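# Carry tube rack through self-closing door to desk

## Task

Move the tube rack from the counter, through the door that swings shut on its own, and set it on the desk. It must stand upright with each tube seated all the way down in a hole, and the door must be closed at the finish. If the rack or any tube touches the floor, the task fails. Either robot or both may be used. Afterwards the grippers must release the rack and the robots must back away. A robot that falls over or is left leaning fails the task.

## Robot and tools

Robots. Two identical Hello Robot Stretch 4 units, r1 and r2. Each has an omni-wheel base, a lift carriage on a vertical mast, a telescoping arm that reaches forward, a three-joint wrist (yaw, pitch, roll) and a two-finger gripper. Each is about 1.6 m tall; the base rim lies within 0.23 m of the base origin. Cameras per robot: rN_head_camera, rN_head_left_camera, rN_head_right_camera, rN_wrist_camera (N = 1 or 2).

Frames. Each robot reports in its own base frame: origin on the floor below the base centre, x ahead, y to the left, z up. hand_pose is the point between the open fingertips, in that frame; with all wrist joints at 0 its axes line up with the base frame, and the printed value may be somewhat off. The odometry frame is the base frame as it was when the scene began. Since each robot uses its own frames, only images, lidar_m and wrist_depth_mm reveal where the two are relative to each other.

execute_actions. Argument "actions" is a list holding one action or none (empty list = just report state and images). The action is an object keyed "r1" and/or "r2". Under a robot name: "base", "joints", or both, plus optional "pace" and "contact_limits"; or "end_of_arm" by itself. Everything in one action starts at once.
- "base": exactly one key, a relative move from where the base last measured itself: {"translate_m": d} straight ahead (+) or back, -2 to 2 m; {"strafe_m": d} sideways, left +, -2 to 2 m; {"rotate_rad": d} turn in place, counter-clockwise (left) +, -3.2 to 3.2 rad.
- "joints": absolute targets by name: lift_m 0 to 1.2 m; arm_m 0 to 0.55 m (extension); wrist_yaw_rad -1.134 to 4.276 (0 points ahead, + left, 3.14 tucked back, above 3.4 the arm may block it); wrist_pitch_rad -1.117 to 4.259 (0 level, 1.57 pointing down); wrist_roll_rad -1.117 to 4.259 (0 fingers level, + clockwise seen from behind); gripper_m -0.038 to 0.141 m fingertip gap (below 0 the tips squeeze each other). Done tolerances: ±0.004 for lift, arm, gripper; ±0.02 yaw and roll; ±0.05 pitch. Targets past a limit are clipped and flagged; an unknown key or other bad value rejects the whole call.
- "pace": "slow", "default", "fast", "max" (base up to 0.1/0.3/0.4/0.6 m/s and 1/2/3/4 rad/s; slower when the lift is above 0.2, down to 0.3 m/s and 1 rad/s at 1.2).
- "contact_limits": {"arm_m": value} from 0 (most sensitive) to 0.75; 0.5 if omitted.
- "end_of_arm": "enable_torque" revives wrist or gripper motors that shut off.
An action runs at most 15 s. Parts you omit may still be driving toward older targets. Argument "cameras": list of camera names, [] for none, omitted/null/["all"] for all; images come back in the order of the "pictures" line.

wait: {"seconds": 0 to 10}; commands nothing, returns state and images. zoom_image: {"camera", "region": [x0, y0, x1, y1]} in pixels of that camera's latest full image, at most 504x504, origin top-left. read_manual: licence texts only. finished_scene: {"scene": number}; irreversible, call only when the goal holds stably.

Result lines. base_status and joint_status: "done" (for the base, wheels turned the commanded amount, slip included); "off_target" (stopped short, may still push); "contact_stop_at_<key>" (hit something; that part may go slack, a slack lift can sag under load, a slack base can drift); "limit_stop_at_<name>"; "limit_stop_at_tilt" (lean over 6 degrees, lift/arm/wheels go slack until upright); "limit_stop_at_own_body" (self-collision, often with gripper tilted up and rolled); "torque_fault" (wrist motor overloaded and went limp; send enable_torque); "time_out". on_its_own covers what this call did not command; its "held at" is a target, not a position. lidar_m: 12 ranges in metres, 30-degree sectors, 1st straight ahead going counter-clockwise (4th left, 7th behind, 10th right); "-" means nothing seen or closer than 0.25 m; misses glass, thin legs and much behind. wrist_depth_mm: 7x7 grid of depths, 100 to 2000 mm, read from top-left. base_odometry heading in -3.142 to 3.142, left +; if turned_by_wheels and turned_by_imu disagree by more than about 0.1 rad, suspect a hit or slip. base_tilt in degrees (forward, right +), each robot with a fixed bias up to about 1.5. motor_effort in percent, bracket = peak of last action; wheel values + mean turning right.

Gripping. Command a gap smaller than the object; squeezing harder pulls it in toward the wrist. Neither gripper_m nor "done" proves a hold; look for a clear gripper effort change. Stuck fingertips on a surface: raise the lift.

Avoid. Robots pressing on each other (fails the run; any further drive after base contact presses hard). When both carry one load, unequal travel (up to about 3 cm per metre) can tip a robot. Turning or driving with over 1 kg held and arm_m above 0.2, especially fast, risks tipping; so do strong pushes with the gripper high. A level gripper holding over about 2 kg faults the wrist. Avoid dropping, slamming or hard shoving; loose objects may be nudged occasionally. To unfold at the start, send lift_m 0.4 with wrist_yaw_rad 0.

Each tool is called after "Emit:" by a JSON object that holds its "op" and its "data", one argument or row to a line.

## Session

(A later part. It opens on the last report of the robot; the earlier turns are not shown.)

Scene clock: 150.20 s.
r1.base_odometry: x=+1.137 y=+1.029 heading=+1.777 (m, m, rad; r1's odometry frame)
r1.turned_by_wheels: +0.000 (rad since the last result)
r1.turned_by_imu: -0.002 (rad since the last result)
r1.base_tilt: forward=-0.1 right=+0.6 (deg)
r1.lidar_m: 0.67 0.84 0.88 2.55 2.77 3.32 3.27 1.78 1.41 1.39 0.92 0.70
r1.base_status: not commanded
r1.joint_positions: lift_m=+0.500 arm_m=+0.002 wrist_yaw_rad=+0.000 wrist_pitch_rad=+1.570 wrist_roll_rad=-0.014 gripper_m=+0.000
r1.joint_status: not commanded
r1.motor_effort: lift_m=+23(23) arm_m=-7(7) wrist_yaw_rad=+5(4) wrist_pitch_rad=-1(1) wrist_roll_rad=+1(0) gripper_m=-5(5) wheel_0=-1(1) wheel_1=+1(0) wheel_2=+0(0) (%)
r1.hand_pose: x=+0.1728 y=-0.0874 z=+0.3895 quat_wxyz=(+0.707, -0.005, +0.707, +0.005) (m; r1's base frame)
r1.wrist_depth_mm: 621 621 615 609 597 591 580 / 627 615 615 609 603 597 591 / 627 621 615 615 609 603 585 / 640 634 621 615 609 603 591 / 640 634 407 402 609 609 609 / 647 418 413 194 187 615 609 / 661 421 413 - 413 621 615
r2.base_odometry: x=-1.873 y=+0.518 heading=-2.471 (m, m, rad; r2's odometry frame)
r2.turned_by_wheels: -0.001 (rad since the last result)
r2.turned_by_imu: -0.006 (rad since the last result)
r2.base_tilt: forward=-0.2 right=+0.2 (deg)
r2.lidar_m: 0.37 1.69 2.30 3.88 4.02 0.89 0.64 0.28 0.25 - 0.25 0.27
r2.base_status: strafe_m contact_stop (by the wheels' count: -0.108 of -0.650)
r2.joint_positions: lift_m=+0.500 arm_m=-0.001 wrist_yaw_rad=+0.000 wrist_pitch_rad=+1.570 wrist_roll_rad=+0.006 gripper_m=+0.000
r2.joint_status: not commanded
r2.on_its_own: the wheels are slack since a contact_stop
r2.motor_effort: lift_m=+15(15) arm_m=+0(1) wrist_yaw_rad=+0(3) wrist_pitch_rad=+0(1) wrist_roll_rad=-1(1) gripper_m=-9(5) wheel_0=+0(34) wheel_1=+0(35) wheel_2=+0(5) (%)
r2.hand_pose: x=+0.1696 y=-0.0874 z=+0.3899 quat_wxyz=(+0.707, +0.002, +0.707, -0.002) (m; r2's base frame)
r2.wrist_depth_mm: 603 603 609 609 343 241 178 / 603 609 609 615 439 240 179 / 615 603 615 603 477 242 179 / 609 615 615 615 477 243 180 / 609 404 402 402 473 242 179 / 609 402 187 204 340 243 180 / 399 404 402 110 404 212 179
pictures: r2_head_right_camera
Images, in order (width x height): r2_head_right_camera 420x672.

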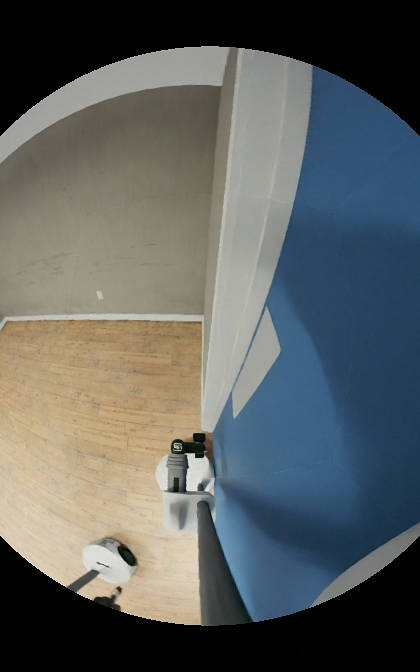

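Emit:
{"op": "execute_actions", "data": {
  "actions": [
    {"r2":{"base":{"strafe_m":0.45},"pace":"fast"},"r1":{"base":{"strafe_m":-0.3},"pace":"fast"}}
  ],
  "cameras": []
}}

Emit:
{"op": "execute_actions", "data": {
  "actions": [
    {"r2":{"base":{"rotate_rad":-1.53},"joints":{"wrist_pitch_rad":0,"wrist_yaw_rad":0.3},"pace":"fast"}}
  ],
  "cameras": ["r2_head_camera"]
}}

Scene clock: 155.30 s.
r1.base_odometry: x=+1.431 y=+1.090 heading=+1.777 (m, m, rad; r1's odometry frame)
r1.turned_by_wheels: +0.000 (rad since the last result)
r1.turned_by_imu: -0.003 (rad since the last result)
r1.base_tilt: forward=-0.1 right=+0.6 (deg)
r1.lidar_m: 0.64 0.71 1.02 1.01 3.09 3.36 3.31 1.40 1.09 1.09 0.84 0.67
r1.base_status: done
r1.joint_positions: lift_m=+0.500 arm_m=+0.002 wrist_yaw_rad=+0.000 wrist_pitch_rad=+1.570 wrist_roll_rad=-0.014 gripper_m=+0.000
r1.joint_status: not commanded
r1.motor_effort: lift_m=+23(23) arm_m=-7(7) wrist_yaw_rad=+3(4) wrist_pitch_rad=-3(3) wrist_roll_rad=+1(1) gripper_m=-6(7) wheel_0=-1(12) wheel_1=+0(13) wheel_2=+0(1) (%)
r1.hand_pose: x=+0.1728 y=-0.0874 z=+0.3895 quat_wxyz=(+0.707, -0.005, +0.707, +0.005) (m; r1's base frame)
r1.wrist_depth_mm: 621 615 609 597 603 585 585 / 627 627 621 597 591 591 591 / 627 627 621 615 609 591 597 / 634 627 609 621 609 603 603 / 647 634 413 404 609 609 603 / 647 418 413 193 187 615 603 / 654 421 413 - 415 621 609
r2.base_odometry: x=-1.593 y=+0.165 heading=-2.471 (m, m, rad; r2's odometry frame)
r2.turned_by_wheels: +0.000 (rad since the last result)
r2.turned_by_imu: +0.002 (rad since the last result)
r2.base_tilt: forward=-0.2 right=+0.3 (deg)
r2.lidar_m: 1.63 1.66 2.31 3.43 3.57 2.51 1.01 0.85 0.66 0.62 0.66 0.77
r2.base_status: done
r2.joint_positions: lift_m=+0.500 arm_m=-0.001 wrist_yaw_rad=+0.000 wrist_pitch_rad=+1.570 wrist_roll_rad=+0.006 gripper_m=+0.000
r2.joint_status: not commanded
r2.motor_effort: lift_m=+15(15) arm_m=-1(1) wrist_yaw_rad=-1(2) wrist_pitch_rad=+0(0) wrist_roll_rad=+0(1) gripper_m=-8(8) wheel_0=+3(9) wheel_1=-1(14) wheel_2=+0(0) (%)
r2.hand_pose: x=+0.1696 y=-0.0874 z=+0.3899 quat_wxyz=(+0.707, +0.002, +0.707, -0.002) (m; r2's base frame)
r2.wrist_depth_mm: 603 603 609 609 609 615 609 / 609 609 609 609 609 615 615 / 609 609 615 609 615 615 615 / 615 609 615 621 615 627 615 / 609 407 402 407 615 621 615 / 609 399 186 205 404 621 621 / 399 402 402 110 413 621 634
pictures: none
No camera images: the call's "cameras" was empty. Leave "cameras" out to get every camera's image.

Scene clock: 157.00 s.
r1.base_odometry: x=+1.431 y=+1.090 heading=+1.777 (m, m, rad; r1's odometry frame)
r1.turned_by_wheels: +0.000 (rad since the last result)
r1.turned_by_imu: -0.001 (rad since the last result)
r1.base_tilt: forward=-0.2 right=+0.6 (deg)
r1.lidar_m: 0.65 0.71 1.03 1.01 3.08 3.32 3.31 1.37 1.10 1.09 0.84 0.66
r1.base_status: not commanded
r1.joint_positions: lift_m=+0.500 arm_m=+0.002 wrist_yaw_rad=+0.000 wrist_pitch_rad=+1.570 wrist_roll_rad=-0.014 gripper_m=+0.000
r1.joint_status: not commanded
r1.motor_effort: lift_m=+23(23) arm_m=-7(7) wrist_yaw_rad=+3(2) wrist_pitch_rad=-1(2) wrist_roll_rad=+1(1) gripper_m=-5(6) wheel_0=-1(1) wheel_1=+0(0) wheel_2=+0(0) (%)
r1.hand_pose: x=+0.1728 y=-0.0874 z=+0.3895 quat_wxyz=(+0.707, -0.005, +0.707, +0.005) (m; r1's base frame)
r1.wrist_depth_mm: 627 615 603 603 597 591 591 / 627 621 615 609 597 591 574 / 634 621 609 615 609 597 597 / 640 634 627 615 609 603 603 / 647 627 413 404 615 609 597 / 640 421 413 195 187 615 615 / 654 424 415 - 413 615 609
r2.base_odometry: x=-1.593 y=+0.165 heading=+2.283 (m, m, rad; r2's odometry frame)
r2.turned_by_wheels: -1.530 (rad since the last result)
r2.turned_by_imu: -1.566 (rad since the last result)
r2.base_tilt: forward=-0.3 right=+0.3 (deg)
r2.lidar_m: 0.62 0.66 0.82 1.61 1.70 2.38 3.50 3.62 1.16 1.01 0.83 0.66
r2.base_status: done
r2.joint_positions: lift_m=+0.500 arm_m=-0.001 wrist_yaw_rad=+0.300 wrist_pitch_rad=+0.003 wrist_roll_rad=+0.006 gripper_m=+0.000
r2.joint_status: all done
r2.motor_effort: lift_m=+15(15) arm_m=-1(1) wrist_yaw_rad=-3(2) wrist_pitch_rad=-9(12) wrist_roll_rad=+0(0) gripper_m=-5(5) wheel_0=+0(11) wheel_1=+2(9) wheel_2=-1(11) (%)
r2.hand_pose: x=+0.4709 y=+0.0017 z=+0.6776 quat_wxyz=(+0.989, +0.003, +0.002, +0.149) (m; r2's base frame)
r2.wrist_depth_mm: 449 492 445 413 384 362 338 / 452 488 445 413 387 359 342 / 452 492 452 418 389 359 342 / 445 496 455 418 384 362 342 / 449 496 452 415 389 364 345 / 445 496 187 204 382 364 343 / 445 488 462 110 389 362 347
pictures: r2_head_camera
Images, in order (width x height): r2_head_camera 420x560.

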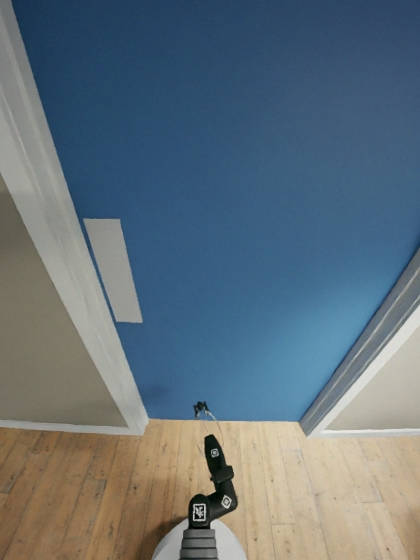

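Emit:
{"op": "execute_actions", "data": {
  "actions": [
    {"r2":{"joints":{"arm_m":0.54},"contact_limits":{"arm_m":0.75},"pace":"slow"}}
  ],
  "cameras": []
}}

Emit:
{"op": "execute_actions", "data": {
  "actions": [
    {"r2":{"base":{"translate_m":0.6},"joints":{"arm_m":0.02},"contact_limits":{"arm_m":0.75},"pace":"slow"}}
  ],
  "cameras": ["r2_head_right_camera"]
}}

Scene clock: 165.23 s.
r1.base_odometry: x=+1.431 y=+1.090 heading=+1.777 (m, m, rad; r1's odometry frame)
r1.turned_by_wheels: +0.000 (rad since the last result)
r1.turned_by_imu: -0.003 (rad since the last result)
r1.base_tilt: forward=-0.2 right=+0.7 (deg)
r1.lidar_m: 0.65 0.72 1.04 1.02 3.08 3.36 3.32 1.38 1.10 1.08 0.83 0.65
r1.base_status: not commanded
r1.joint_positions: lift_m=+0.500 arm_m=+0.002 wrist_yaw_rad=+0.000 wrist_pitch_rad=+1.570 wrist_roll_rad=-0.014 gripper_m=+0.000
r1.joint_status: not commanded
r1.motor_effort: lift_m=+23(23) arm_m=-7(7) wrist_yaw_rad=+4(5) wrist_pitch_rad=-1(1) wrist_roll_rad=+1(2) gripper_m=-6(6) wheel_0=-1(1) wheel_1=+0(0) wheel_2=+0(0) (%)
r1.hand_pose: x=+0.1728 y=-0.0874 z=+0.3895 quat_wxyz=(+0.707, -0.005, +0.707, +0.005) (m; r1's base frame)
r1.wrist_depth_mm: 634 621 609 597 597 591 585 / 627 627 621 603 609 597 585 / 634 627 615 615 597 609 591 / 640 627 615 615 609 609 597 / 640 634 410 404 609 609 609 / 654 418 410 193 187 621 609 / 654 424 418 - 418 615 615
r2.base_odometry: x=-1.593 y=+0.165 heading=+2.285 (m, m, rad; r2's odometry frame)
r2.turned_by_wheels: +0.002 (rad since the last result)
r2.turned_by_imu: +0.059 (rad since the last result)
r2.base_tilt: forward=-0.4 right=+0.2 (deg)
r2.lidar_m: 0.89 0.64 0.90 1.60 1.72 2.52 3.44 3.69 1.08 1.03 0.84 0.84
r2.base_status: not commanded
r2.joint_positions: lift_m=+0.500 arm_m=+0.538 wrist_yaw_rad=+0.316 wrist_pitch_rad=+0.003 wrist_roll_rad=+0.006 gripper_m=+0.000
r2.joint_status: all done
r2.on_its_own: wrist_yaw_rad is at rest, and its effort (-48) is outside its rest range (-13 to +13)
r2.motor_effort: lift_m=+16(16) arm_m=+13(21) wrist_yaw_rad=-48(48) wrist_pitch_rad=-8(45) wrist_roll_rad=+0(1) gripper_m=-8(10) wheel_0=+17(17) wheel_1=+11(11) wheel_2=-3(23) (%)
r2.contact_limits: arm_m 0.75
r2.hand_pose: x=+1.0100 y=+0.0067 z=+0.6776 quat_wxyz=(+0.988, +0.003, +0.002, +0.158) (m; r2's base frame)
r2.wrist_depth_mm: 1576 1983 289 219 176 147 132 / 1618 1863 293 220 176 147 133 / 1576 1921 293 221 178 148 134 / 1576 1921 297 222 178 149 134 / 1618 1921 300 217 180 150 135 / 1576 1808 184 186 170 150 135 / 1499 379 322 110 153 147 135
pictures: none
No camera images: the call's "cameras" was empty. Leave "cameras" out to get every camera's image.

Scene clock: 172.50 s.
r1.base_odometry: x=+1.431 y=+1.090 heading=+1.777 (m, m, rad; r1's odometry frame)
r1.turned_by_wheels: +0.000 (rad since the last result)
r1.turned_by_imu: -0.003 (rad since the last result)
r1.base_tilt: forward=-0.2 right=+0.6 (deg)
r1.lidar_m: 0.66 0.70 1.24 2.84 3.09 3.36 3.33 1.39 1.10 1.07 0.84 0.65
r1.base_status: not commanded
r1.joint_positions: lift_m=+0.500 arm_m=+0.002 wrist_yaw_rad=+0.000 wrist_pitch_rad=+1.570 wrist_roll_rad=-0.014 gripper_m=+0.000
r1.joint_status: not commanded
r1.motor_effort: lift_m=+23(23) arm_m=-7(7) wrist_yaw_rad=+4(3) wrist_pitch_rad=+0(0) wrist_roll_rad=+0(1) gripper_m=-5(5) wheel_0=-1(1) wheel_1=+0(0) wheel_2=+0(0) (%)
r1.hand_pose: x=+0.1728 y=-0.0874 z=+0.3895 quat_wxyz=(+0.707, -0.005, +0.707, +0.005) (m; r1's base frame)
r1.wrist_depth_mm: 627 615 615 609 597 585 585 / 634 615 609 609 597 591 585 / 640 627 621 615 609 603 591 / 640 627 621 615 615 597 603 / 647 634 410 404 609 615 615 / 640 421 410 194 187 615 609 / 661 424 410 - 415 615 603
r2.base_odometry: x=-1.986 y=+0.617 heading=+2.287 (m, m, rad; r2's odometry frame)
r2.turned_by_wheels: +0.002 (rad since the last result)
r2.turned_by_imu: +0.012 (rad since the last result)
r2.base_tilt: forward=-0.3 right=+0.2 (deg)
r2.lidar_m: 0.40 1.99 0.29 0.28 1.66 2.45 4.08 4.16 1.26 0.54 0.37 0.37
r2.base_status: done
r2.joint_positions: lift_m=+0.500 arm_m=+0.019 wrist_yaw_rad=+0.319 wrist_pitch_rad=+0.003 wrist_roll_rad=+0.006 gripper_m=+0.000
r2.joint_status: all done
r2.on_its_own: wrist_yaw_rad is at rest, and its effort (-55) is outside its rest range (-13 to +13)
r2.motor_effort: lift_m=+16(16) arm_m=+5(12) wrist_yaw_rad=-55(56) wrist_pitch_rad=-9(13) wrist_roll_rad=-1(1) gripper_m=-7(6) wheel_0=+18(21) wheel_1=+12(20) wheel_2=-6(8) (%)
r2.contact_limits: arm_m 0.75
r2.hand_pose: x=+0.4915 y=+0.0074 z=+0.6775 quat_wxyz=(+0.987, +0.003, +0.002, +0.159) (m; r2's base frame)
r2.wrist_depth_mm: 1537 1983 301 215 167 136 121 / 1576 - 307 217 167 136 121 / 1576 1921 309 218 168 137 122 / 1537 - 310 220 170 138 122 / 1576 1983 317 213 170 138 123 / 1576 1808 185 183 161 139 123 / 1537 1430 345 110 146 136 124
pictures: r2_head_right_camera
Images, in order (width x height): r2_head_right_camera 420x672.

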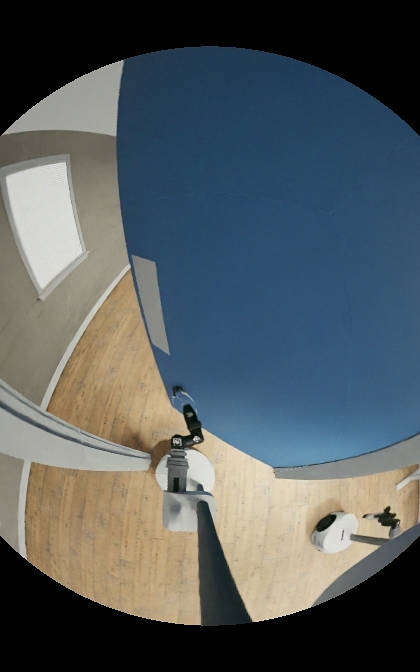

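Emit:
{"op": "execute_actions", "data": {
  "actions": [
    {"r2":{"base":{"translate_m":0.36},"joints":{"wrist_yaw_rad":0.12},"pace":"slow"}}
  ],
  "cameras": ["r2_head_right_camera"]
}}

Scene clock: 180.33 s.
torque_fault: r2.wrist_yaw_rad switched itself off since the last result.
r1.base_odometry: x=+1.431 y=+1.090 heading=+1.777 (m, m, rad; r1's odometry frame)
r1.turned_by_wheels: +0.000 (rad since the last result)
r1.turned_by_imu: -0.003 (rad since the last result)
r1.base_tilt: forward=-0.2 right=+0.7 (deg)
r1.lidar_m: 0.63 0.70 1.48 2.84 3.10 3.36 3.30 1.41 1.10 1.09 0.85 0.66
r1.base_status: not commanded
r1.joint_positions: lift_m=+0.500 arm_m=+0.002 wrist_yaw_rad=+0.000 wrist_pitch_rad=+1.570 wrist_roll_rad=-0.014 gripper_m=+0.000
r1.joint_status: not commanded
r1.motor_effort: lift_m=+23(23) arm_m=-7(7) wrist_yaw_rad=+4(2) wrist_pitch_rad=-3(2) wrist_roll_rad=+0(1) gripper_m=-5(7) wheel_0=-1(1) wheel_1=+0(0) wheel_2=+0(0) (%)
r1.hand_pose: x=+0.1728 y=-0.0874 z=+0.3895 quat_wxyz=(+0.707, -0.005, +0.707, +0.005) (m; r1's base frame)
r1.wrist_depth_mm: 621 621 609 609 591 591 580 / 621 627 609 603 597 609 591 / 634 627 621 615 597 603 597 / 634 627 627 615 615 609 597 / 640 627 413 407 609 603 597 / 661 421 407 194 187 609 603 / 661 424 415 - 413 615 609
r2.base_odometry: x=-2.223 y=+0.888 heading=+2.288 (m, m, rad; r2's odometry frame)
r2.turned_by_wheels: +0.001 (rad since the last result)
r2.turned_by_imu: +0.054 (rad since the last result)
r2.base_tilt: forward=-0.2 right=+0.4 (deg)
r2.lidar_m: 0.28 1.86 1.52 0.58 0.31 0.41 - 1.48 0.49 0.27 0.25 0.25
r2.base_status: done
r2.joint_positions: lift_m=+0.500 arm_m=+0.018 wrist_yaw_rad=+0.800 wrist_pitch_rad=+0.002 wrist_roll_rad=+0.002 gripper_m=+0.000
r2.joint_status: wrist_yaw_rad torque_fault (moved +0.482 of -0.199)
r2.on_its_own: wrist_yaw_rad is off since a torque_fault, until you send "end_of_arm": "enable_torque" (your +0.120 is given up)
r2.motor_effort: lift_m=+16(16) arm_m=+10(16) wrist_yaw_rad=-1(98) wrist_pitch_rad=-7(10) wrist_roll_rad=+10(10) gripper_m=-10(13) wheel_0=+15(26) wheel_1=+7(18) wheel_2=-8(17) (%)
r2.hand_pose: x=+0.4527 y=+0.1461 z=+0.6777 quat_wxyz=(+0.921, +0.001, +0.002, +0.390) (m; r2's base frame)
r2.wrist_depth_mm: 1229 1397 1576 1808 - - - / 1229 1397 1576 1863 - - - / 1255 1397 1537 1808 - - - / 1229 1366 1537 1863 - - - / 1229 1366 1618 1756 - - - / 1205 1397 187 205 1983 - - / 1229 1308 1499 110 1464 1576 -
pictures: r2_head_right_camera
Images, in order (width x height): r2_head_right_camera 420x672.

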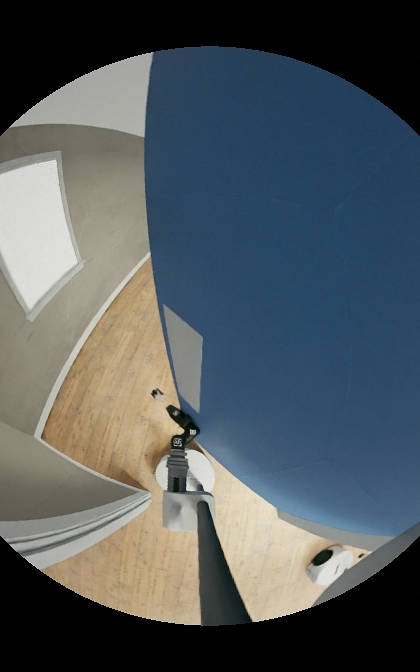

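Emit:
{"op": "execute_actions", "data": {
  "actions": [
    {"r2":{"base":{"rotate_rad":0.55},"pace":"slow"}}
  ],
  "cameras": []
}}

Emit:
{"op": "execute_actions", "data": {
  "actions": [
    {"r2":{"end_of_arm":"enable_torque"}}
  ],
  "cameras": []
}}

Emit:
{"op": "execute_actions", "data": {
  "actions": [
    {"r2":{"base":{"strafe_m":-0.55}}}
  ],
  "cameras": ["r2_head_right_camera"]
}}

Scene clock: 183.83 s.
r1.base_odometry: x=+1.431 y=+1.090 heading=+1.777 (m, m, rad; r1's odometry frame)
r1.turned_by_wheels: +0.000 (rad since the last result)
r1.turned_by_imu: -0.001 (rad since the last result)
r1.base_tilt: forward=-0.2 right=+0.7 (deg)
r1.lidar_m: 0.63 0.70 1.49 2.83 3.10 3.35 3.32 1.39 1.10 1.09 0.84 0.66
r1.base_status: not commanded
r1.joint_positions: lift_m=+0.500 arm_m=+0.002 wrist_yaw_rad=+0.000 wrist_pitch_rad=+1.570 wrist_roll_rad=-0.014 gripper_m=+0.000
r1.joint_status: not commanded
r1.motor_effort: lift_m=+23(23) arm_m=-7(7) wrist_yaw_rad=+3(3) wrist_pitch_rad=-1(2) wrist_roll_rad=-1(0) gripper_m=-5(7) wheel_0=-1(1) wheel_1=+0(0) wheel_2=+0(0) (%)
r1.hand_pose: x=+0.1728 y=-0.0874 z=+0.3895 quat_wxyz=(+0.707, -0.005, +0.707, +0.005) (m; r1's base frame)
r1.wrist_depth_mm: 621 609 603 597 603 591 580 / 621 621 615 603 591 591 591 / 634 621 615 615 603 603 591 / 634 627 621 615 609 603 597 / 640 634 413 404 621 609 603 / 647 415 410 194 187 609 603 / 647 421 415 - 413 615 621
r2.base_odometry: x=-2.223 y=+0.887 heading=+2.836 (m, m, rad; r2's odometry frame)
r2.turned_by_wheels: +0.549 (rad since the last result)
r2.turned_by_imu: +0.565 (rad since the last result)
r2.base_tilt: forward=-0.2 right=+0.2 (deg)
r2.lidar_m: 1.82 1.50 0.55 0.32 0.41 4.35 1.49 0.42 0.25 0.25 0.26 0.25
r2.base_status: done
r2.joint_positions: lift_m=+0.500 arm_m=+0.019 wrist_yaw_rad=+0.675 wrist_pitch_rad=+0.002 wrist_roll_rad=+0.006 gripper_m=+0.000
r2.joint_status: not commanded
r2.on_its_own: wrist_yaw_rad is off since a torque_fault, until you send "end_of_arm": "enable_torque" (your +0.120 is given up)
r2.motor_effort: lift_m=+18(18) arm_m=+4(10) wrist_yaw_rad=-2(2) wrist_pitch_rad=-7(7) wrist_roll_rad=+1(10) gripper_m=-10(6) wheel_0=+7(11) wheel_1=-11(11) wheel_2=-12(23) (%)
r2.hand_pose: x=+0.4701 y=+0.1120 z=+0.6775 quat_wxyz=(+0.944, +0.002, +0.002, +0.331) (m; r2's base frame)
r2.wrist_depth_mm: 1042 1255 1281 1366 1397 1499 1576 / 1042 1281 1281 1366 1430 1499 1537 / 1060 1255 1308 1366 1464 1499 1537 / 1025 1255 1308 1366 1430 1499 1618 / 1042 1255 1336 1366 1397 1499 1618 / 1025 1281 187 204 1430 1499 1618 / 1008 1255 1308 110 1430 1499 1537
pictures: none
No camera images: the call's "cameras" was empty. Leave "cameras" out to get every camera's image.

Scene clock: 184.13 s.
r1.base_odometry: x=+1.431 y=+1.090 heading=+1.777 (m, m, rad; r1's odometry frame)
r1.turned_by_wheels: +0.000 (rad since the last result)
r1.turned_by_imu: +0.000 (rad since the last result)
r1.base_tilt: forward=-0.2 right=+0.6 (deg)
r1.lidar_m: 0.64 0.70 1.49 2.85 3.10 3.35 3.32 1.41 1.10 1.08 0.84 0.67
r1.base_status: not commanded
r1.joint_positions: lift_m=+0.500 arm_m=+0.002 wrist_yaw_rad=+0.000 wrist_pitch_rad=+1.570 wrist_roll_rad=-0.014 gripper_m=+0.000
r1.joint_status: not commanded
r1.motor_effort: lift_m=+23(23) arm_m=-8(7) wrist_yaw_rad=+3(5) wrist_pitch_rad=-3(1) wrist_roll_rad=+0(0) gripper_m=-6(5) wheel_0=-1(1) wheel_1=+0(0) wheel_2=+0(0) (%)
r1.hand_pose: x=+0.1728 y=-0.0874 z=+0.3895 quat_wxyz=(+0.707, -0.005, +0.707, +0.005) (m; r1's base frame)
r1.wrist_depth_mm: 621 609 609 597 597 585 591 / 621 615 621 603 597 603 591 / 640 627 621 621 603 597 597 / 640 634 621 615 615 603 591 / 634 634 407 404 615 603 603 / 647 418 410 194 187 615 603 / 654 421 415 - 413 615 609
r2.base_odometry: x=-2.223 y=+0.887 heading=+2.836 (m, m, rad; r2's odometry frame)
r2.turned_by_wheels: +0.000 (rad since the last result)
r2.turned_by_imu: +0.000 (rad since the last result)
r2.base_tilt: forward=-0.3 right=+0.3 (deg)
r2.lidar_m: 1.82 1.50 0.52 0.32 0.44 4.34 1.49 0.42 0.25 0.25 0.25 0.25
r2.base_status: not commanded
r2.joint_positions: lift_m=+0.500 arm_m=+0.019 wrist_yaw_rad=+0.675 wrist_pitch_rad=+0.002 wrist_roll_rad=+0.006 gripper_m=+0.000
r2.joint_status: not commanded
r2.end_of_arm: enable_torque: each motor that was off is on again
r2.on_its_own: wrist_yaw_rad is held at +0.675, not at your +0.120, since a torque_fault
r2.motor_effort: lift_m=+18(18) arm_m=+4(4) wrist_yaw_rad=-1(0) wrist_pitch_rad=-7(7) wrist_roll_rad=+1(1) gripper_m=-6(3) wheel_0=+7(7) wheel_1=-11(11) wheel_2=-13(12) (%)
r2.hand_pose: x=+0.4701 y=+0.1120 z=+0.6775 quat_wxyz=(+0.944, +0.002, +0.002, +0.331) (m; r2's base frame)
r2.wrist_depth_mm: 1042 1255 1308 1336 1464 1499 1618 / 1025 1255 1281 1366 1464 1499 1576 / 1025 1255 1281 1366 1430 1499 1618 / 1025 1255 1281 1397 1430 1537 1576 / 1042 1255 1308 1366 1464 1464 1618 / 1008 1308 187 204 1397 1576 1576 / 1008 1229 1308 110 1430 1464 1576
pictures: none
No camera images: the call's "cameras" was empty. Leave "cameras" out to get every camera's image.

Scene clock: 187.30 s.
r1.base_odometry: x=+1.431 y=+1.090 heading=+1.777 (m, m, rad; r1's odometry frame)
r1.turned_by_wheels: +0.000 (rad since the last result)
r1.turned_by_imu: -0.001 (rad since the last result)
r1.base_tilt: forward=-0.2 right=+0.6 (deg)
r1.lidar_m: 0.64 0.70 1.71 2.84 3.08 3.35 3.34 1.39 1.10 1.08 0.84 0.64
r1.base_status: not commanded
r1.joint_positions: lift_m=+0.500 arm_m=+0.002 wrist_yaw_rad=+0.000 wrist_pitch_rad=+1.570 wrist_roll_rad=-0.014 gripper_m=+0.000
r1.joint_status: not commanded
r1.motor_effort: lift_m=+23(23) arm_m=-7(7) wrist_yaw_rad=+4(5) wrist_pitch_rad=-1(1) wrist_roll_rad=-1(0) gripper_m=-7(5) wheel_0=-1(1) wheel_1=+0(0) wheel_2=+0(0) (%)
r1.hand_pose: x=+0.1728 y=-0.0874 z=+0.3895 quat_wxyz=(+0.707, -0.005, +0.707, +0.005) (m; r1's base frame)
r1.wrist_depth_mm: 627 621 615 609 597 591 580 / 627 621 615 615 603 597 585 / 627 615 621 621 603 597 603 / 640 627 621 609 609 597 597 / 647 634 410 402 615 609 603 / 654 415 410 193 187 615 603 / 654 421 415 - 415 621 615
r2.base_odometry: x=-2.057 y=+1.412 heading=+2.836 (m, m, rad; r2's odometry frame)
r2.turned_by_wheels: +0.000 (rad since the last result)
r2.turned_by_imu: +0.002 (rad since the last result)
r2.base_tilt: forward=-0.3 right=+0.4 (deg)
r2.lidar_m: 2.38 1.89 1.37 0.86 3.35 4.69 0.28 0.25 - 0.25 0.30 4.00
r2.base_status: done
r2.joint_positions: lift_m=+0.500 arm_m=+0.019 wrist_yaw_rad=+0.675 wrist_pitch_rad=+0.002 wrist_roll_rad=+0.006 gripper_m=+0.000
r2.joint_status: not commanded
r2.on_its_own: wrist_yaw_rad is held at +0.675, not at your +0.120, since a torque_fault
r2.motor_effort: lift_m=+18(18) arm_m=+4(4) wrist_yaw_rad=-1(2) wrist_pitch_rad=-7(7) wrist_roll_rad=+1(1) gripper_m=-6(5) wheel_0=+5(24) wheel_1=-6(23) wheel_2=-3(9) (%)
r2.hand_pose: x=+0.4701 y=+0.1120 z=+0.6775 quat_wxyz=(+0.944, +0.002, +0.002, +0.331) (m; r2's base frame)
r2.wrist_depth_mm: 1537 1618 1756 1756 1863 1863 - / 1576 1618 1708 1808 1808 1983 - / 1537 1618 1708 1808 1863 1983 - / 1576 1661 1756 1808 1921 - - / 1537 1618 1756 1863 1921 - - / 1618 1708 188 204 1808 1983 - / 1537 1430 1618 110 1464 1537 1499
pictures: r2_head_right_camera
Images, in order (width x height): r2_head_right_camera 420x672.

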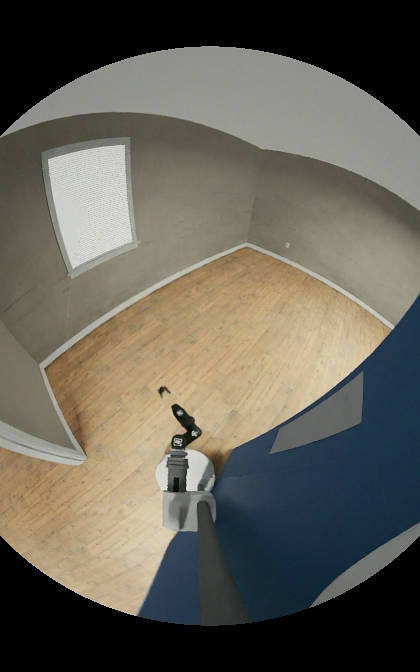

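Emit:
{"op": "execute_actions", "data": {
  "actions": [
    {"r2":{"base":{"rotate_rad":-0.3},"joints":{"wrist_pitch_rad":1.57,"wrist_yaw_rad":0.3},"pace":"slow"}}
  ],
  "cameras": []
}}

Emit:
{"op": "execute_actions", "data": {
  "actions": [
    {"r2":{"base":{"translate_m":0.22}}}
  ],
  "cameras": ["r2_head_right_camera"]
}}

Scene clock: 195.27 s.
r1.base_odometry: x=+1.431 y=+1.090 heading=+1.777 (m, m, rad; r1's odometry frame)
r1.turned_by_wheels: +0.000 (rad since the last result)
r1.turned_by_imu: -0.002 (rad since the last result)
r1.base_tilt: forward=-0.1 right=+0.6 (deg)
r1.lidar_m: 0.64 0.70 1.73 2.83 3.09 3.35 3.32 1.41 1.10 1.09 0.83 0.65
r1.base_status: not commanded
r1.joint_positions: lift_m=+0.500 arm_m=+0.002 wrist_yaw_rad=+0.000 wrist_pitch_rad=+1.570 wrist_roll_rad=-0.014 gripper_m=+0.000
r1.joint_status: not commanded
r1.motor_effort: lift_m=+23(23) arm_m=-7(7) wrist_yaw_rad=+4(4) wrist_pitch_rad=-3(1) wrist_roll_rad=-1(1) gripper_m=-5(5) wheel_0=-1(1) wheel_1=+0(0) wheel_2=+0(0) (%)
r1.hand_pose: x=+0.1728 y=-0.0874 z=+0.3895 quat_wxyz=(+0.707, -0.005, +0.707, +0.005) (m; r1's base frame)
r1.wrist_depth_mm: 621 621 603 609 597 585 580 / 627 621 609 603 597 591 585 / 634 634 627 615 609 603 591 / 634 634 621 615 609 603 603 / 647 640 407 404 615 603 603 / 647 421 407 194 187 615 609 / 654 421 413 - 413 615 615
r2.base_odometry: x=-2.058 y=+1.411 heading=+2.537 (m, m, rad; r2's odometry frame)
r2.turned_by_wheels: -0.299 (rad since the last result)
r2.turned_by_imu: -0.304 (rad since the last result)
r2.base_tilt: forward=-0.1 right=+0.2 (deg)
r2.lidar_m: 3.18 2.06 1.90 0.95 0.88 4.71 0.42 0.25 0.25 0.25 0.25 0.38
r2.base_status: done
r2.joint_positions: lift_m=+0.500 arm_m=+0.019 wrist_yaw_rad=+0.300 wrist_pitch_rad=+1.570 wrist_roll_rad=+0.006 gripper_m=+0.000
r2.joint_status: all done
r2.motor_effort: lift_m=+18(18) arm_m=+4(4) wrist_yaw_rad=-2(8) wrist_pitch_rad=+1(6) wrist_roll_rad=+1(1) gripper_m=-7(5) wheel_0=+9(9) wheel_1=-4(4) wheel_2=+9(16) (%)
r2.hand_pose: x=+0.2164 y=-0.0834 z=+0.3897 quat_wxyz=(+0.700, -0.104, +0.699, +0.104) (m; r2's base frame)
r2.wrist_depth_mm: 603 609 609 615 615 615 615 / 597 603 615 615 609 615 621 / 609 615 609 615 615 609 615 / 603 615 609 615 615 615 627 / 615 404 402 615 615 430 319 / 397 399 187 204 455 377 289 / 399 399 402 110 452 307 265
pictures: none
No camera images: the call's "cameras" was empty. Leave "cameras" out to get every camera's image.

Scene clock: 197.43 s.
r1.base_odometry: x=+1.431 y=+1.090 heading=+1.777 (m, m, rad; r1's odometry frame)
r1.turned_by_wheels: +0.000 (rad since the last result)
r1.turned_by_imu: -0.001 (rad since the last result)
r1.base_tilt: forward=-0.2 right=+0.7 (deg)
r1.lidar_m: 0.65 0.72 1.73 2.84 3.10 3.35 3.34 1.39 1.10 1.08 0.85 0.65
r1.base_status: not commanded
r1.joint_positions: lift_m=+0.500 arm_m=+0.002 wrist_yaw_rad=+0.000 wrist_pitch_rad=+1.570 wrist_roll_rad=-0.014 gripper_m=+0.000
r1.joint_status: not commanded
r1.motor_effort: lift_m=+23(23) arm_m=-7(7) wrist_yaw_rad=+4(4) wrist_pitch_rad=-2(2) wrist_roll_rad=+0(1) gripper_m=-7(5) wheel_0=-1(1) wheel_1=+0(0) wheel_2=+0(0) (%)
r1.hand_pose: x=+0.1728 y=-0.0874 z=+0.3895 quat_wxyz=(+0.707, -0.005, +0.707, +0.005) (m; r1's base frame)
r1.wrist_depth_mm: 615 609 615 603 597 597 574 / 627 621 609 609 597 597 585 / 634 627 615 615 609 597 597 / 640 634 621 615 609 615 597 / 640 634 413 404 609 615 603 / 654 421 410 194 187 609 609 / 654 424 415 - 418 627 609
r2.base_odometry: x=-2.239 y=+1.536 heading=+2.537 (m, m, rad; r2's odometry frame)
r2.turned_by_wheels: +0.000 (rad since the last result)
r2.turned_by_imu: -0.001 (rad since the last result)
r2.base_tilt: forward=-0.2 right=+0.4 (deg)
r2.lidar_m: 3.06 1.93 1.80 1.31 0.96 4.84 0.50 0.25 0.25 - 0.25 3.82
r2.base_status: done
r2.joint_positions: lift_m=+0.500 arm_m=+0.019 wrist_yaw_rad=+0.300 wrist_pitch_rad=+1.570 wrist_roll_rad=+0.006 gripper_m=+0.000
r2.joint_status: not commanded
r2.motor_effort: lift_m=+18(18) arm_m=+4(4) wrist_yaw_rad=-2(3) wrist_pitch_rad=-1(1) wrist_roll_rad=+1(1) gripper_m=-9(7) wheel_0=+5(14) wheel_1=-4(5) wheel_2=-5(16) (%)
r2.hand_pose: x=+0.2163 y=-0.0834 z=+0.3897 quat_wxyz=(+0.700, -0.104, +0.699, +0.104) (m; r2's base frame)
r2.wrist_depth_mm: 603 603 603 621 609 609 609 / 609 609 609 615 609 609 621 / 609 615 609 609 609 621 615 / 603 609 615 609 615 615 615 / 615 402 402 621 621 615 621 / 402 399 187 204 591 621 627 / 402 402 402 110 449 615 627
pictures: r2_head_right_camera
Images, in order (width x height): r2_head_right_camera 420x672.

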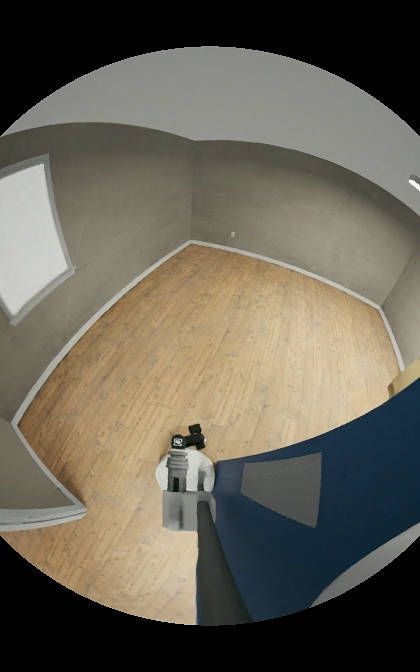

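Emit:
{"op": "execute_actions", "data": {
  "actions": [
    {"r2":{"base":{"rotate_rad":-0.45},"pace":"slow"}}
  ],
  "cameras": []
}}

Emit:
{"op": "execute_actions", "data": {
  "actions": [
    {"r2":{"base":{"strafe_m":-0.27}}}
  ],
  "cameras": ["r2_head_right_camera","r2_head_left_camera","r1_head_left_camera"]
}}

Scene clock: 201.00 s.
r1.base_odometry: x=+1.431 y=+1.090 heading=+1.777 (m, m, rad; r1's odometry frame)
r1.turned_by_wheels: +0.000 (rad since the last result)
r1.turned_by_imu: -0.001 (rad since the last result)
r1.base_tilt: forward=-0.2 right=+0.6 (deg)
r1.lidar_m: 0.64 0.72 1.71 2.84 3.08 3.35 3.33 1.39 1.12 1.07 0.87 0.67
r1.base_status: not commanded
r1.joint_positions: lift_m=+0.500 arm_m=+0.002 wrist_yaw_rad=+0.000 wrist_pitch_rad=+1.570 wrist_roll_rad=-0.014 gripper_m=+0.000
r1.joint_status: not commanded
r1.motor_effort: lift_m=+23(23) arm_m=-7(7) wrist_yaw_rad=+4(3) wrist_pitch_rad=-3(1) wrist_roll_rad=+1(0) gripper_m=-8(4) wheel_0=-1(1) wheel_1=+0(0) wheel_2=+0(1) (%)
r1.hand_pose: x=+0.1728 y=-0.0874 z=+0.3895 quat_wxyz=(+0.707, -0.005, +0.707, +0.005) (m; r1's base frame)
r1.wrist_depth_mm: 627 627 609 603 591 591 580 / 627 621 615 609 603 597 585 / 640 627 621 609 597 603 597 / 640 621 627 615 609 597 603 / 640 640 413 404 615 603 603 / 647 424 410 195 187 609 609 / 654 424 418 - 415 615 615
r2.base_odometry: x=-2.239 y=+1.536 heading=+2.088 (m, m, rad; r2's odometry frame)
r2.turned_by_wheels: -0.449 (rad since the last result)
r2.turned_by_imu: -0.458 (rad since the last result)
r2.base_tilt: forward=-0.2 right=+0.4 (deg)
r2.lidar_m: 3.82 2.79 1.90 1.79 1.18 0.97 - 0.42 0.25 0.26 0.25 0.25
r2.base_status: done
r2.joint_positions: lift_m=+0.500 arm_m=+0.019 wrist_yaw_rad=+0.300 wrist_pitch_rad=+1.570 wrist_roll_rad=+0.006 gripper_m=+0.000
r2.joint_status: not commanded
r2.motor_effort: lift_m=+18(18) arm_m=+4(4) wrist_yaw_rad=-3(2) wrist_pitch_rad=+0(0) wrist_roll_rad=+1(1) gripper_m=-6(6) wheel_0=+9(15) wheel_1=-1(2) wheel_2=+6(14) (%)
r2.hand_pose: x=+0.2163 y=-0.0835 z=+0.3897 quat_wxyz=(+0.700, -0.104, +0.699, +0.104) (m; r2's base frame)
r2.wrist_depth_mm: 603 615 609 609 603 609 615 / 603 615 603 609 615 621 615 / 609 609 615 615 609 609 621 / 615 603 615 609 621 627 621 / 615 404 404 621 621 615 627 / 399 402 187 203 270 621 627 / 402 399 402 110 260 201 627
pictures: none
No camera images: the call's "cameras" was empty. Leave "cameras" out to get every camera's image.

Scene clock: 203.23 s.
r1.base_odometry: x=+1.431 y=+1.090 heading=+1.777 (m, m, rad; r1's odometry frame)
r1.turned_by_wheels: +0.000 (rad since the last result)
r1.turned_by_imu: -0.001 (rad since the last result)
r1.base_tilt: forward=-0.2 right=+0.6 (deg)
r1.lidar_m: 0.65 0.71 1.72 2.85 3.09 3.35 3.31 1.40 1.09 1.09 0.86 0.66
r1.base_status: not commanded
r1.joint_positions: lift_m=+0.500 arm_m=+0.002 wrist_yaw_rad=+0.000 wrist_pitch_rad=+1.570 wrist_roll_rad=-0.014 gripper_m=+0.000
r1.joint_status: not commanded
r1.motor_effort: lift_m=+23(23) arm_m=-7(7) wrist_yaw_rad=+4(5) wrist_pitch_rad=-1(3) wrist_roll_rad=-1(0) gripper_m=-8(5) wheel_0=-1(1) wheel_1=+0(0) wheel_2=-1(0) (%)
r1.hand_pose: x=+0.1728 y=-0.0874 z=+0.3895 quat_wxyz=(+0.707, -0.005, +0.707, +0.005) (m; r1's base frame)
r1.wrist_depth_mm: 627 615 609 597 603 591 585 / 621 621 609 615 597 597 591 / 627 627 621 609 603 597 591 / 634 627 627 615 615 603 597 / 634 627 410 407 615 609 603 / 654 421 410 194 187 609 609 / 661 424 415 - 415 615 609
r2.base_odometry: x=-2.004 y=+1.670 heading=+2.088 (m, m, rad; r2's odometry frame)
r2.turned_by_wheels: +0.000 (rad since the last result)
r2.turned_by_imu: +0.001 (rad since the last result)
r2.base_tilt: forward=-0.3 right=+0.4 (deg)
r2.lidar_m: 3.83 3.20 2.18 2.07 1.13 1.13 0.66 0.27 0.25 - 0.25 0.26
r2.base_status: done
r2.joint_positions: lift_m=+0.500 arm_m=+0.019 wrist_yaw_rad=+0.300 wrist_pitch_rad=+1.570 wrist_roll_rad=+0.006 gripper_m=+0.000
r2.joint_status: not commanded
r2.motor_effort: lift_m=+18(18) arm_m=+4(4) wrist_yaw_rad=-3(3) wrist_pitch_rad=+0(0) wrist_roll_rad=+1(1) gripper_m=-4(4) wheel_0=+2(17) wheel_1=-6(18) wheel_2=+0(4) (%)
r2.hand_pose: x=+0.2163 y=-0.0835 z=+0.3897 quat_wxyz=(+0.700, -0.104, +0.699, +0.104) (m; r2's base frame)
r2.wrist_depth_mm: 597 609 603 609 603 615 621 / 609 609 609 609 615 609 615 / 609 609 603 609 615 615 621 / 609 615 621 615 615 621 621 / 609 402 404 615 564 615 615 / 399 399 187 204 342 271 214 / 404 397 399 110 362 227 195
pictures: r1_head_left_camera, r2_head_left_camera, r2_head_right_camera
Images, in order (width x height): r1_head_left_camera 420x672, r2_head_left_camera 420x672, r2_head_right_camera 420x672.

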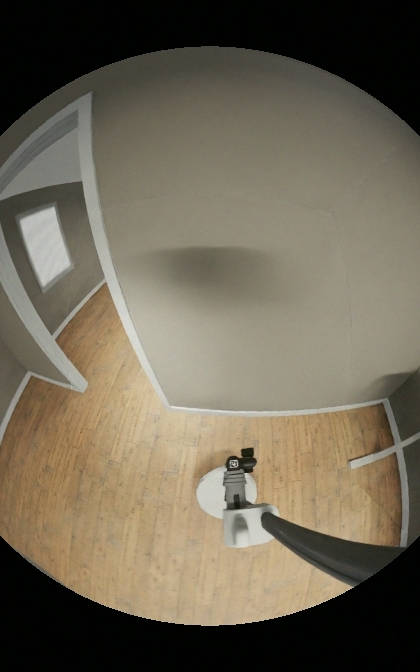

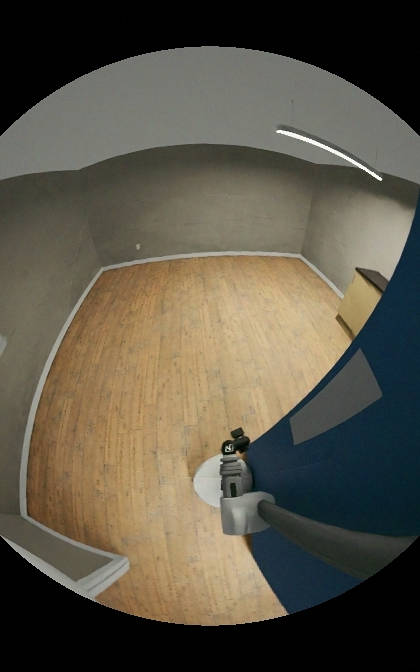

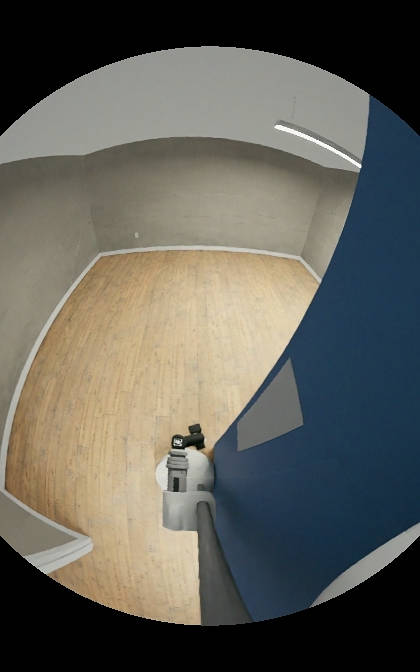

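Emit:
{"op": "execute_actions", "data": {
  "actions": [
    {"r2":{"base":{"strafe_m":-0.1}},"r1":{"base":{"rotate_rad":-0.09}}}
  ],
  "cameras": []
}}

Emit:
{"op": "execute_actions", "data": {
  "actions": [
    {"r1":{"base":{"strafe_m":1.3},"pace":"fast"}}
  ],
  "cameras": ["r1_head_camera"]
}}

Scene clock: 207.57 s.
r1.base_odometry: x=+1.431 y=+1.090 heading=+1.688 (m, m, rad; r1's odometry frame)
r1.turned_by_wheels: -0.090 (rad since the last result)
r1.turned_by_imu: -0.091 (rad since the last result)
r1.base_tilt: forward=-0.2 right=+0.7 (deg)
r1.lidar_m: 0.62 0.69 1.72 2.85 3.00 3.42 3.36 1.51 1.13 1.08 0.92 0.68
r1.base_status: done
r1.joint_positions: lift_m=+0.500 arm_m=+0.002 wrist_yaw_rad=+0.000 wrist_pitch_rad=+1.570 wrist_roll_rad=-0.014 gripper_m=+0.000
r1.joint_status: not commanded
r1.motor_effort: lift_m=+23(23) arm_m=-7(7) wrist_yaw_rad=+3(4) wrist_pitch_rad=-1(2) wrist_roll_rad=+0(1) gripper_m=-6(6) wheel_0=+3(6) wheel_1=+3(7) wheel_2=+1(4) (%)
r1.hand_pose: x=+0.1728 y=-0.0874 z=+0.3895 quat_wxyz=(+0.707, -0.005, +0.707, +0.005) (m; r1's base frame)
r1.wrist_depth_mm: 627 615 609 609 597 585 580 / 621 615 615 609 603 591 585 / 634 627 615 615 603 597 591 / 634 627 621 609 609 609 603 / 640 634 410 404 621 615 597 / 654 421 410 193 187 609 597 / 654 421 413 - 410 615 621
r2.base_odometry: x=-1.945 y=+1.709 heading=+2.057 (m, m, rad; r2's odometry frame)
r2.turned_by_wheels: -0.031 (rad since the last result)
r2.turned_by_imu: -0.078 (rad since the last result)
r2.base_tilt: forward=-0.1 right=+0.4 (deg)
r2.lidar_m: 3.82 3.59 2.28 2.10 1.28 1.15 0.75 0.27 0.25 - 0.25 0.25
r2.base_status: strafe_m contact_stop (by the wheels' count: -0.071 of -0.100)
r2.joint_positions: lift_m=+0.500 arm_m=+0.019 wrist_yaw_rad=+0.300 wrist_pitch_rad=+1.570 wrist_roll_rad=+0.006 gripper_m=+0.000
r2.joint_status: not commanded
r2.on_its_own: the wheels are slack since a contact_stop
r2.motor_effort: lift_m=+18(18) arm_m=+3(4) wrist_yaw_rad=+1(3) wrist_pitch_rad=+0(2) wrist_roll_rad=+0(1) gripper_m=-8(3) wheel_0=+0(33) wheel_1=+0(35) wheel_2=+0(6) (%)
r2.hand_pose: x=+0.2164 y=-0.0835 z=+0.3897 quat_wxyz=(+0.700, -0.104, +0.699, +0.104) (m; r2's base frame)
r2.wrist_depth_mm: 603 609 609 609 609 609 615 / 603 603 609 615 615 615 609 / 603 615 615 609 615 609 621 / 615 621 615 615 615 615 615 / 609 402 402 615 512 621 615 / 399 397 187 204 319 250 196 / 399 402 402 110 342 211 181
pictures: none
No camera images: the call's "cameras" was empty. Leave "cameras" out to get every camera's image.

not run: a stop came earlier in this reply.

Re-hold quickly.

Emit:
{"op": "execute_actions", "data": {
  "actions": [
    {"r2":{"base":{"rotate_rad":0.001}},"r1":{"base":{"strafe_m":1.3},"pace":"fast"}}
  ],
  "cameras": ["r1_head_camera","r2_head_left_camera"]
}}

Scene clock: 212.77 s.
r1.base_odometry: x=+0.140 y=+0.938 heading=+1.688 (m, m, rad; r1's odometry frame)
r1.turned_by_wheels: +0.000 (rad since the last result)
r1.turned_by_imu: -0.001 (rad since the last result)
r1.base_tilt: forward=-0.2 right=+0.7 (deg)
r1.lidar_m: 1.65 0.77 1.05 1.54 1.63 2.30 3.29 3.46 2.45 2.38 0.97 1.01
r1.base_status: done
r1.joint_positions: lift_m=+0.500 arm_m=+0.002 wrist_yaw_rad=+0.000 wrist_pitch_rad=+1.570 wrist_roll_rad=-0.014 gripper_m=+0.000
r1.joint_status: not commanded
r1.motor_effort: lift_m=+23(23) arm_m=-7(7) wrist_yaw_rad=+3(3) wrist_pitch_rad=-1(2) wrist_roll_rad=+1(1) gripper_m=-6(7) wheel_0=+0(11) wheel_1=-2(13) wheel_2=-1(0) (%)
r1.hand_pose: x=+0.1728 y=-0.0874 z=+0.3895 quat_wxyz=(+0.707, -0.005, +0.707, +0.005) (m; r1's base frame)
r1.wrist_depth_mm: 621 621 615 603 597 585 585 / 621 621 621 615 603 597 585 / 634 621 627 609 597 603 591 / 640 634 627 615 609 615 603 / 647 640 413 407 609 609 597 / 647 418 410 193 187 615 603 / 654 421 418 - 415 627 615
r2.base_odometry: x=-1.945 y=+1.709 heading=+2.057 (m, m, rad; r2's odometry frame)
r2.turned_by_wheels: +0.000 (rad since the last result)
r2.turned_by_imu: +0.002 (rad since the last result)
r2.base_tilt: forward=-0.2 right=+0.2 (deg)
r2.lidar_m: 3.80 3.55 2.26 2.11 1.28 1.17 0.80 0.27 0.25 - 0.25 0.27
r2.base_status: done
r2.joint_positions: lift_m=+0.500 arm_m=+0.019 wrist_yaw_rad=+0.300 wrist_pitch_rad=+1.570 wrist_roll_rad=+0.006 gripper_m=+0.000
r2.joint_status: not commanded
r2.motor_effort: lift_m=+18(18) arm_m=+3(3) wrist_yaw_rad=-1(1) wrist_pitch_rad=+0(0) wrist_roll_rad=+1(1) gripper_m=-9(7) wheel_0=+0(3) wheel_1=-4(5) wheel_2=-4(1) (%)
r2.hand_pose: x=+0.2164 y=-0.0835 z=+0.3897 quat_wxyz=(+0.700, -0.104, +0.699, +0.104) (m; r2's base frame)
r2.wrist_depth_mm: 603 615 597 609 609 609 609 / 603 609 609 615 609 609 615 / 609 609 603 621 615 615 627 / 609 603 615 621 615 615 621 / 615 402 402 609 512 621 621 / 402 402 187 204 317 250 197 / 399 402 402 110 343 212 181
pictures: r1_head_camera, r2_head_left_camera
Images, in order (width x height): r1_head_camera 420x560, r2_head_left_camera 420x672.

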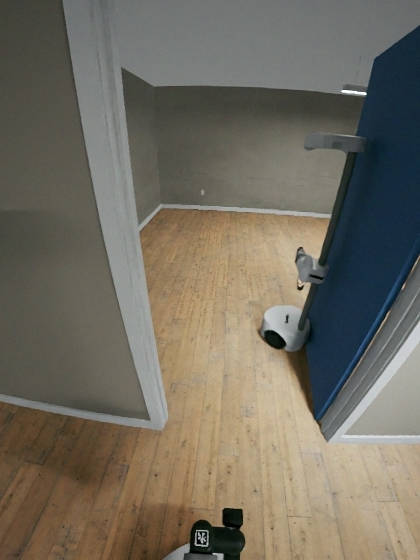

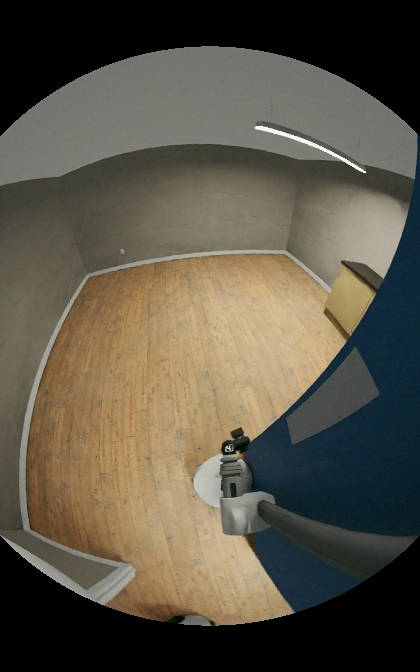

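Emit:
{"op": "execute_actions", "data": {
  "actions": [
    {"r1":{"base":{"translate_m":0.85}}}
  ],
  "cameras": ["r1_head_camera","r1_head_right_camera"]
}}

Scene clock: 222.87 s.
r1.base_odometry: x=+0.041 y=+1.782 heading=+1.688 (m, m, rad; r1's odometry frame)
r1.turned_by_wheels: +0.000 (rad since the last result)
r1.turned_by_imu: -0.005 (rad since the last result)
r1.base_tilt: forward=-0.2 right=+0.7 (deg)
r1.lidar_m: 4.59 2.08 1.57 0.25 0.27 2.27 - 4.32 2.50 0.67 0.74 0.74
r1.base_status: done
r1.joint_positions: lift_m=+0.500 arm_m=+0.002 wrist_yaw_rad=+0.000 wrist_pitch_rad=+1.570 wrist_roll_rad=-0.014 gripper_m=+0.000
r1.joint_status: not commanded
r1.motor_effort: lift_m=+23(23) arm_m=-7(7) wrist_yaw_rad=+4(6) wrist_pitch_rad=-2(1) wrist_roll_rad=+1(0) gripper_m=-3(8) wheel_0=+1(5) wheel_1=+2(7) wheel_2=+0(12) (%)
r1.hand_pose: x=+0.1728 y=-0.0874 z=+0.3895 quat_wxyz=(+0.707, -0.005, +0.707, +0.005) (m; r1's base frame)
r1.wrist_depth_mm: 627 621 603 603 597 597 585 / 627 627 615 609 597 591 597 / 640 621 621 609 603 603 597 / 647 634 615 615 609 603 597 / 640 627 410 404 603 603 609 / 609 421 413 193 186 615 609 / 488 421 415 - 413 609 615
r2.base_odometry: x=-1.945 y=+1.709 heading=+2.057 (m, m, rad; r2's odometry frame)
r2.turned_by_wheels: +0.000 (rad since the last result)
r2.turned_by_imu: +0.003 (rad since the last result)
r2.base_tilt: forward=-0.2 right=+0.2 (deg)
r2.lidar_m: 3.81 3.58 2.29 2.11 1.30 0.71 0.78 0.28 0.25 - 0.25 0.27
r2.base_status: not commanded
r2.joint_positions: lift_m=+0.500 arm_m=+0.019 wrist_yaw_rad=+0.300 wrist_pitch_rad=+1.570 wrist_roll_rad=+0.006 gripper_m=+0.000
r2.joint_status: not commanded
r2.motor_effort: lift_m=+18(18) arm_m=+3(3) wrist_yaw_rad=-2(1) wrist_pitch_rad=-1(0) wrist_roll_rad=+1(1) gripper_m=-7(5) wheel_0=+0(0) wheel_1=-4(4) wheel_2=-4(4) (%)
r2.hand_pose: x=+0.2164 y=-0.0835 z=+0.3897 quat_wxyz=(+0.700, -0.104, +0.699, +0.104) (m; r2's base frame)
r2.wrist_depth_mm: 597 597 609 615 609 609 609 / 609 609 615 609 609 609 615 / 609 609 609 615 609 621 615 / 615 609 609 603 615 621 615 / 609 399 402 609 508 621 627 / 402 399 188 205 317 250 196 / 402 394 399 110 345 213 181
pictures: r1_head_camera, r1_head_right_camera
Images, in order (width x height): r1_head_camera 420x560, r1_head_right_camera 420x672.

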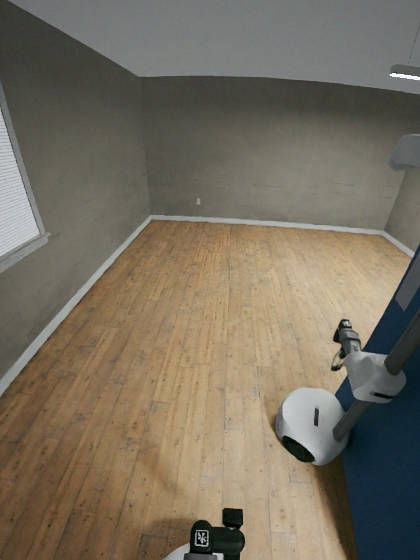

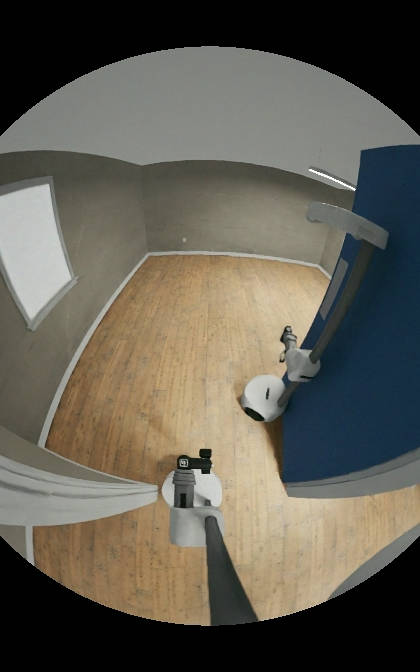

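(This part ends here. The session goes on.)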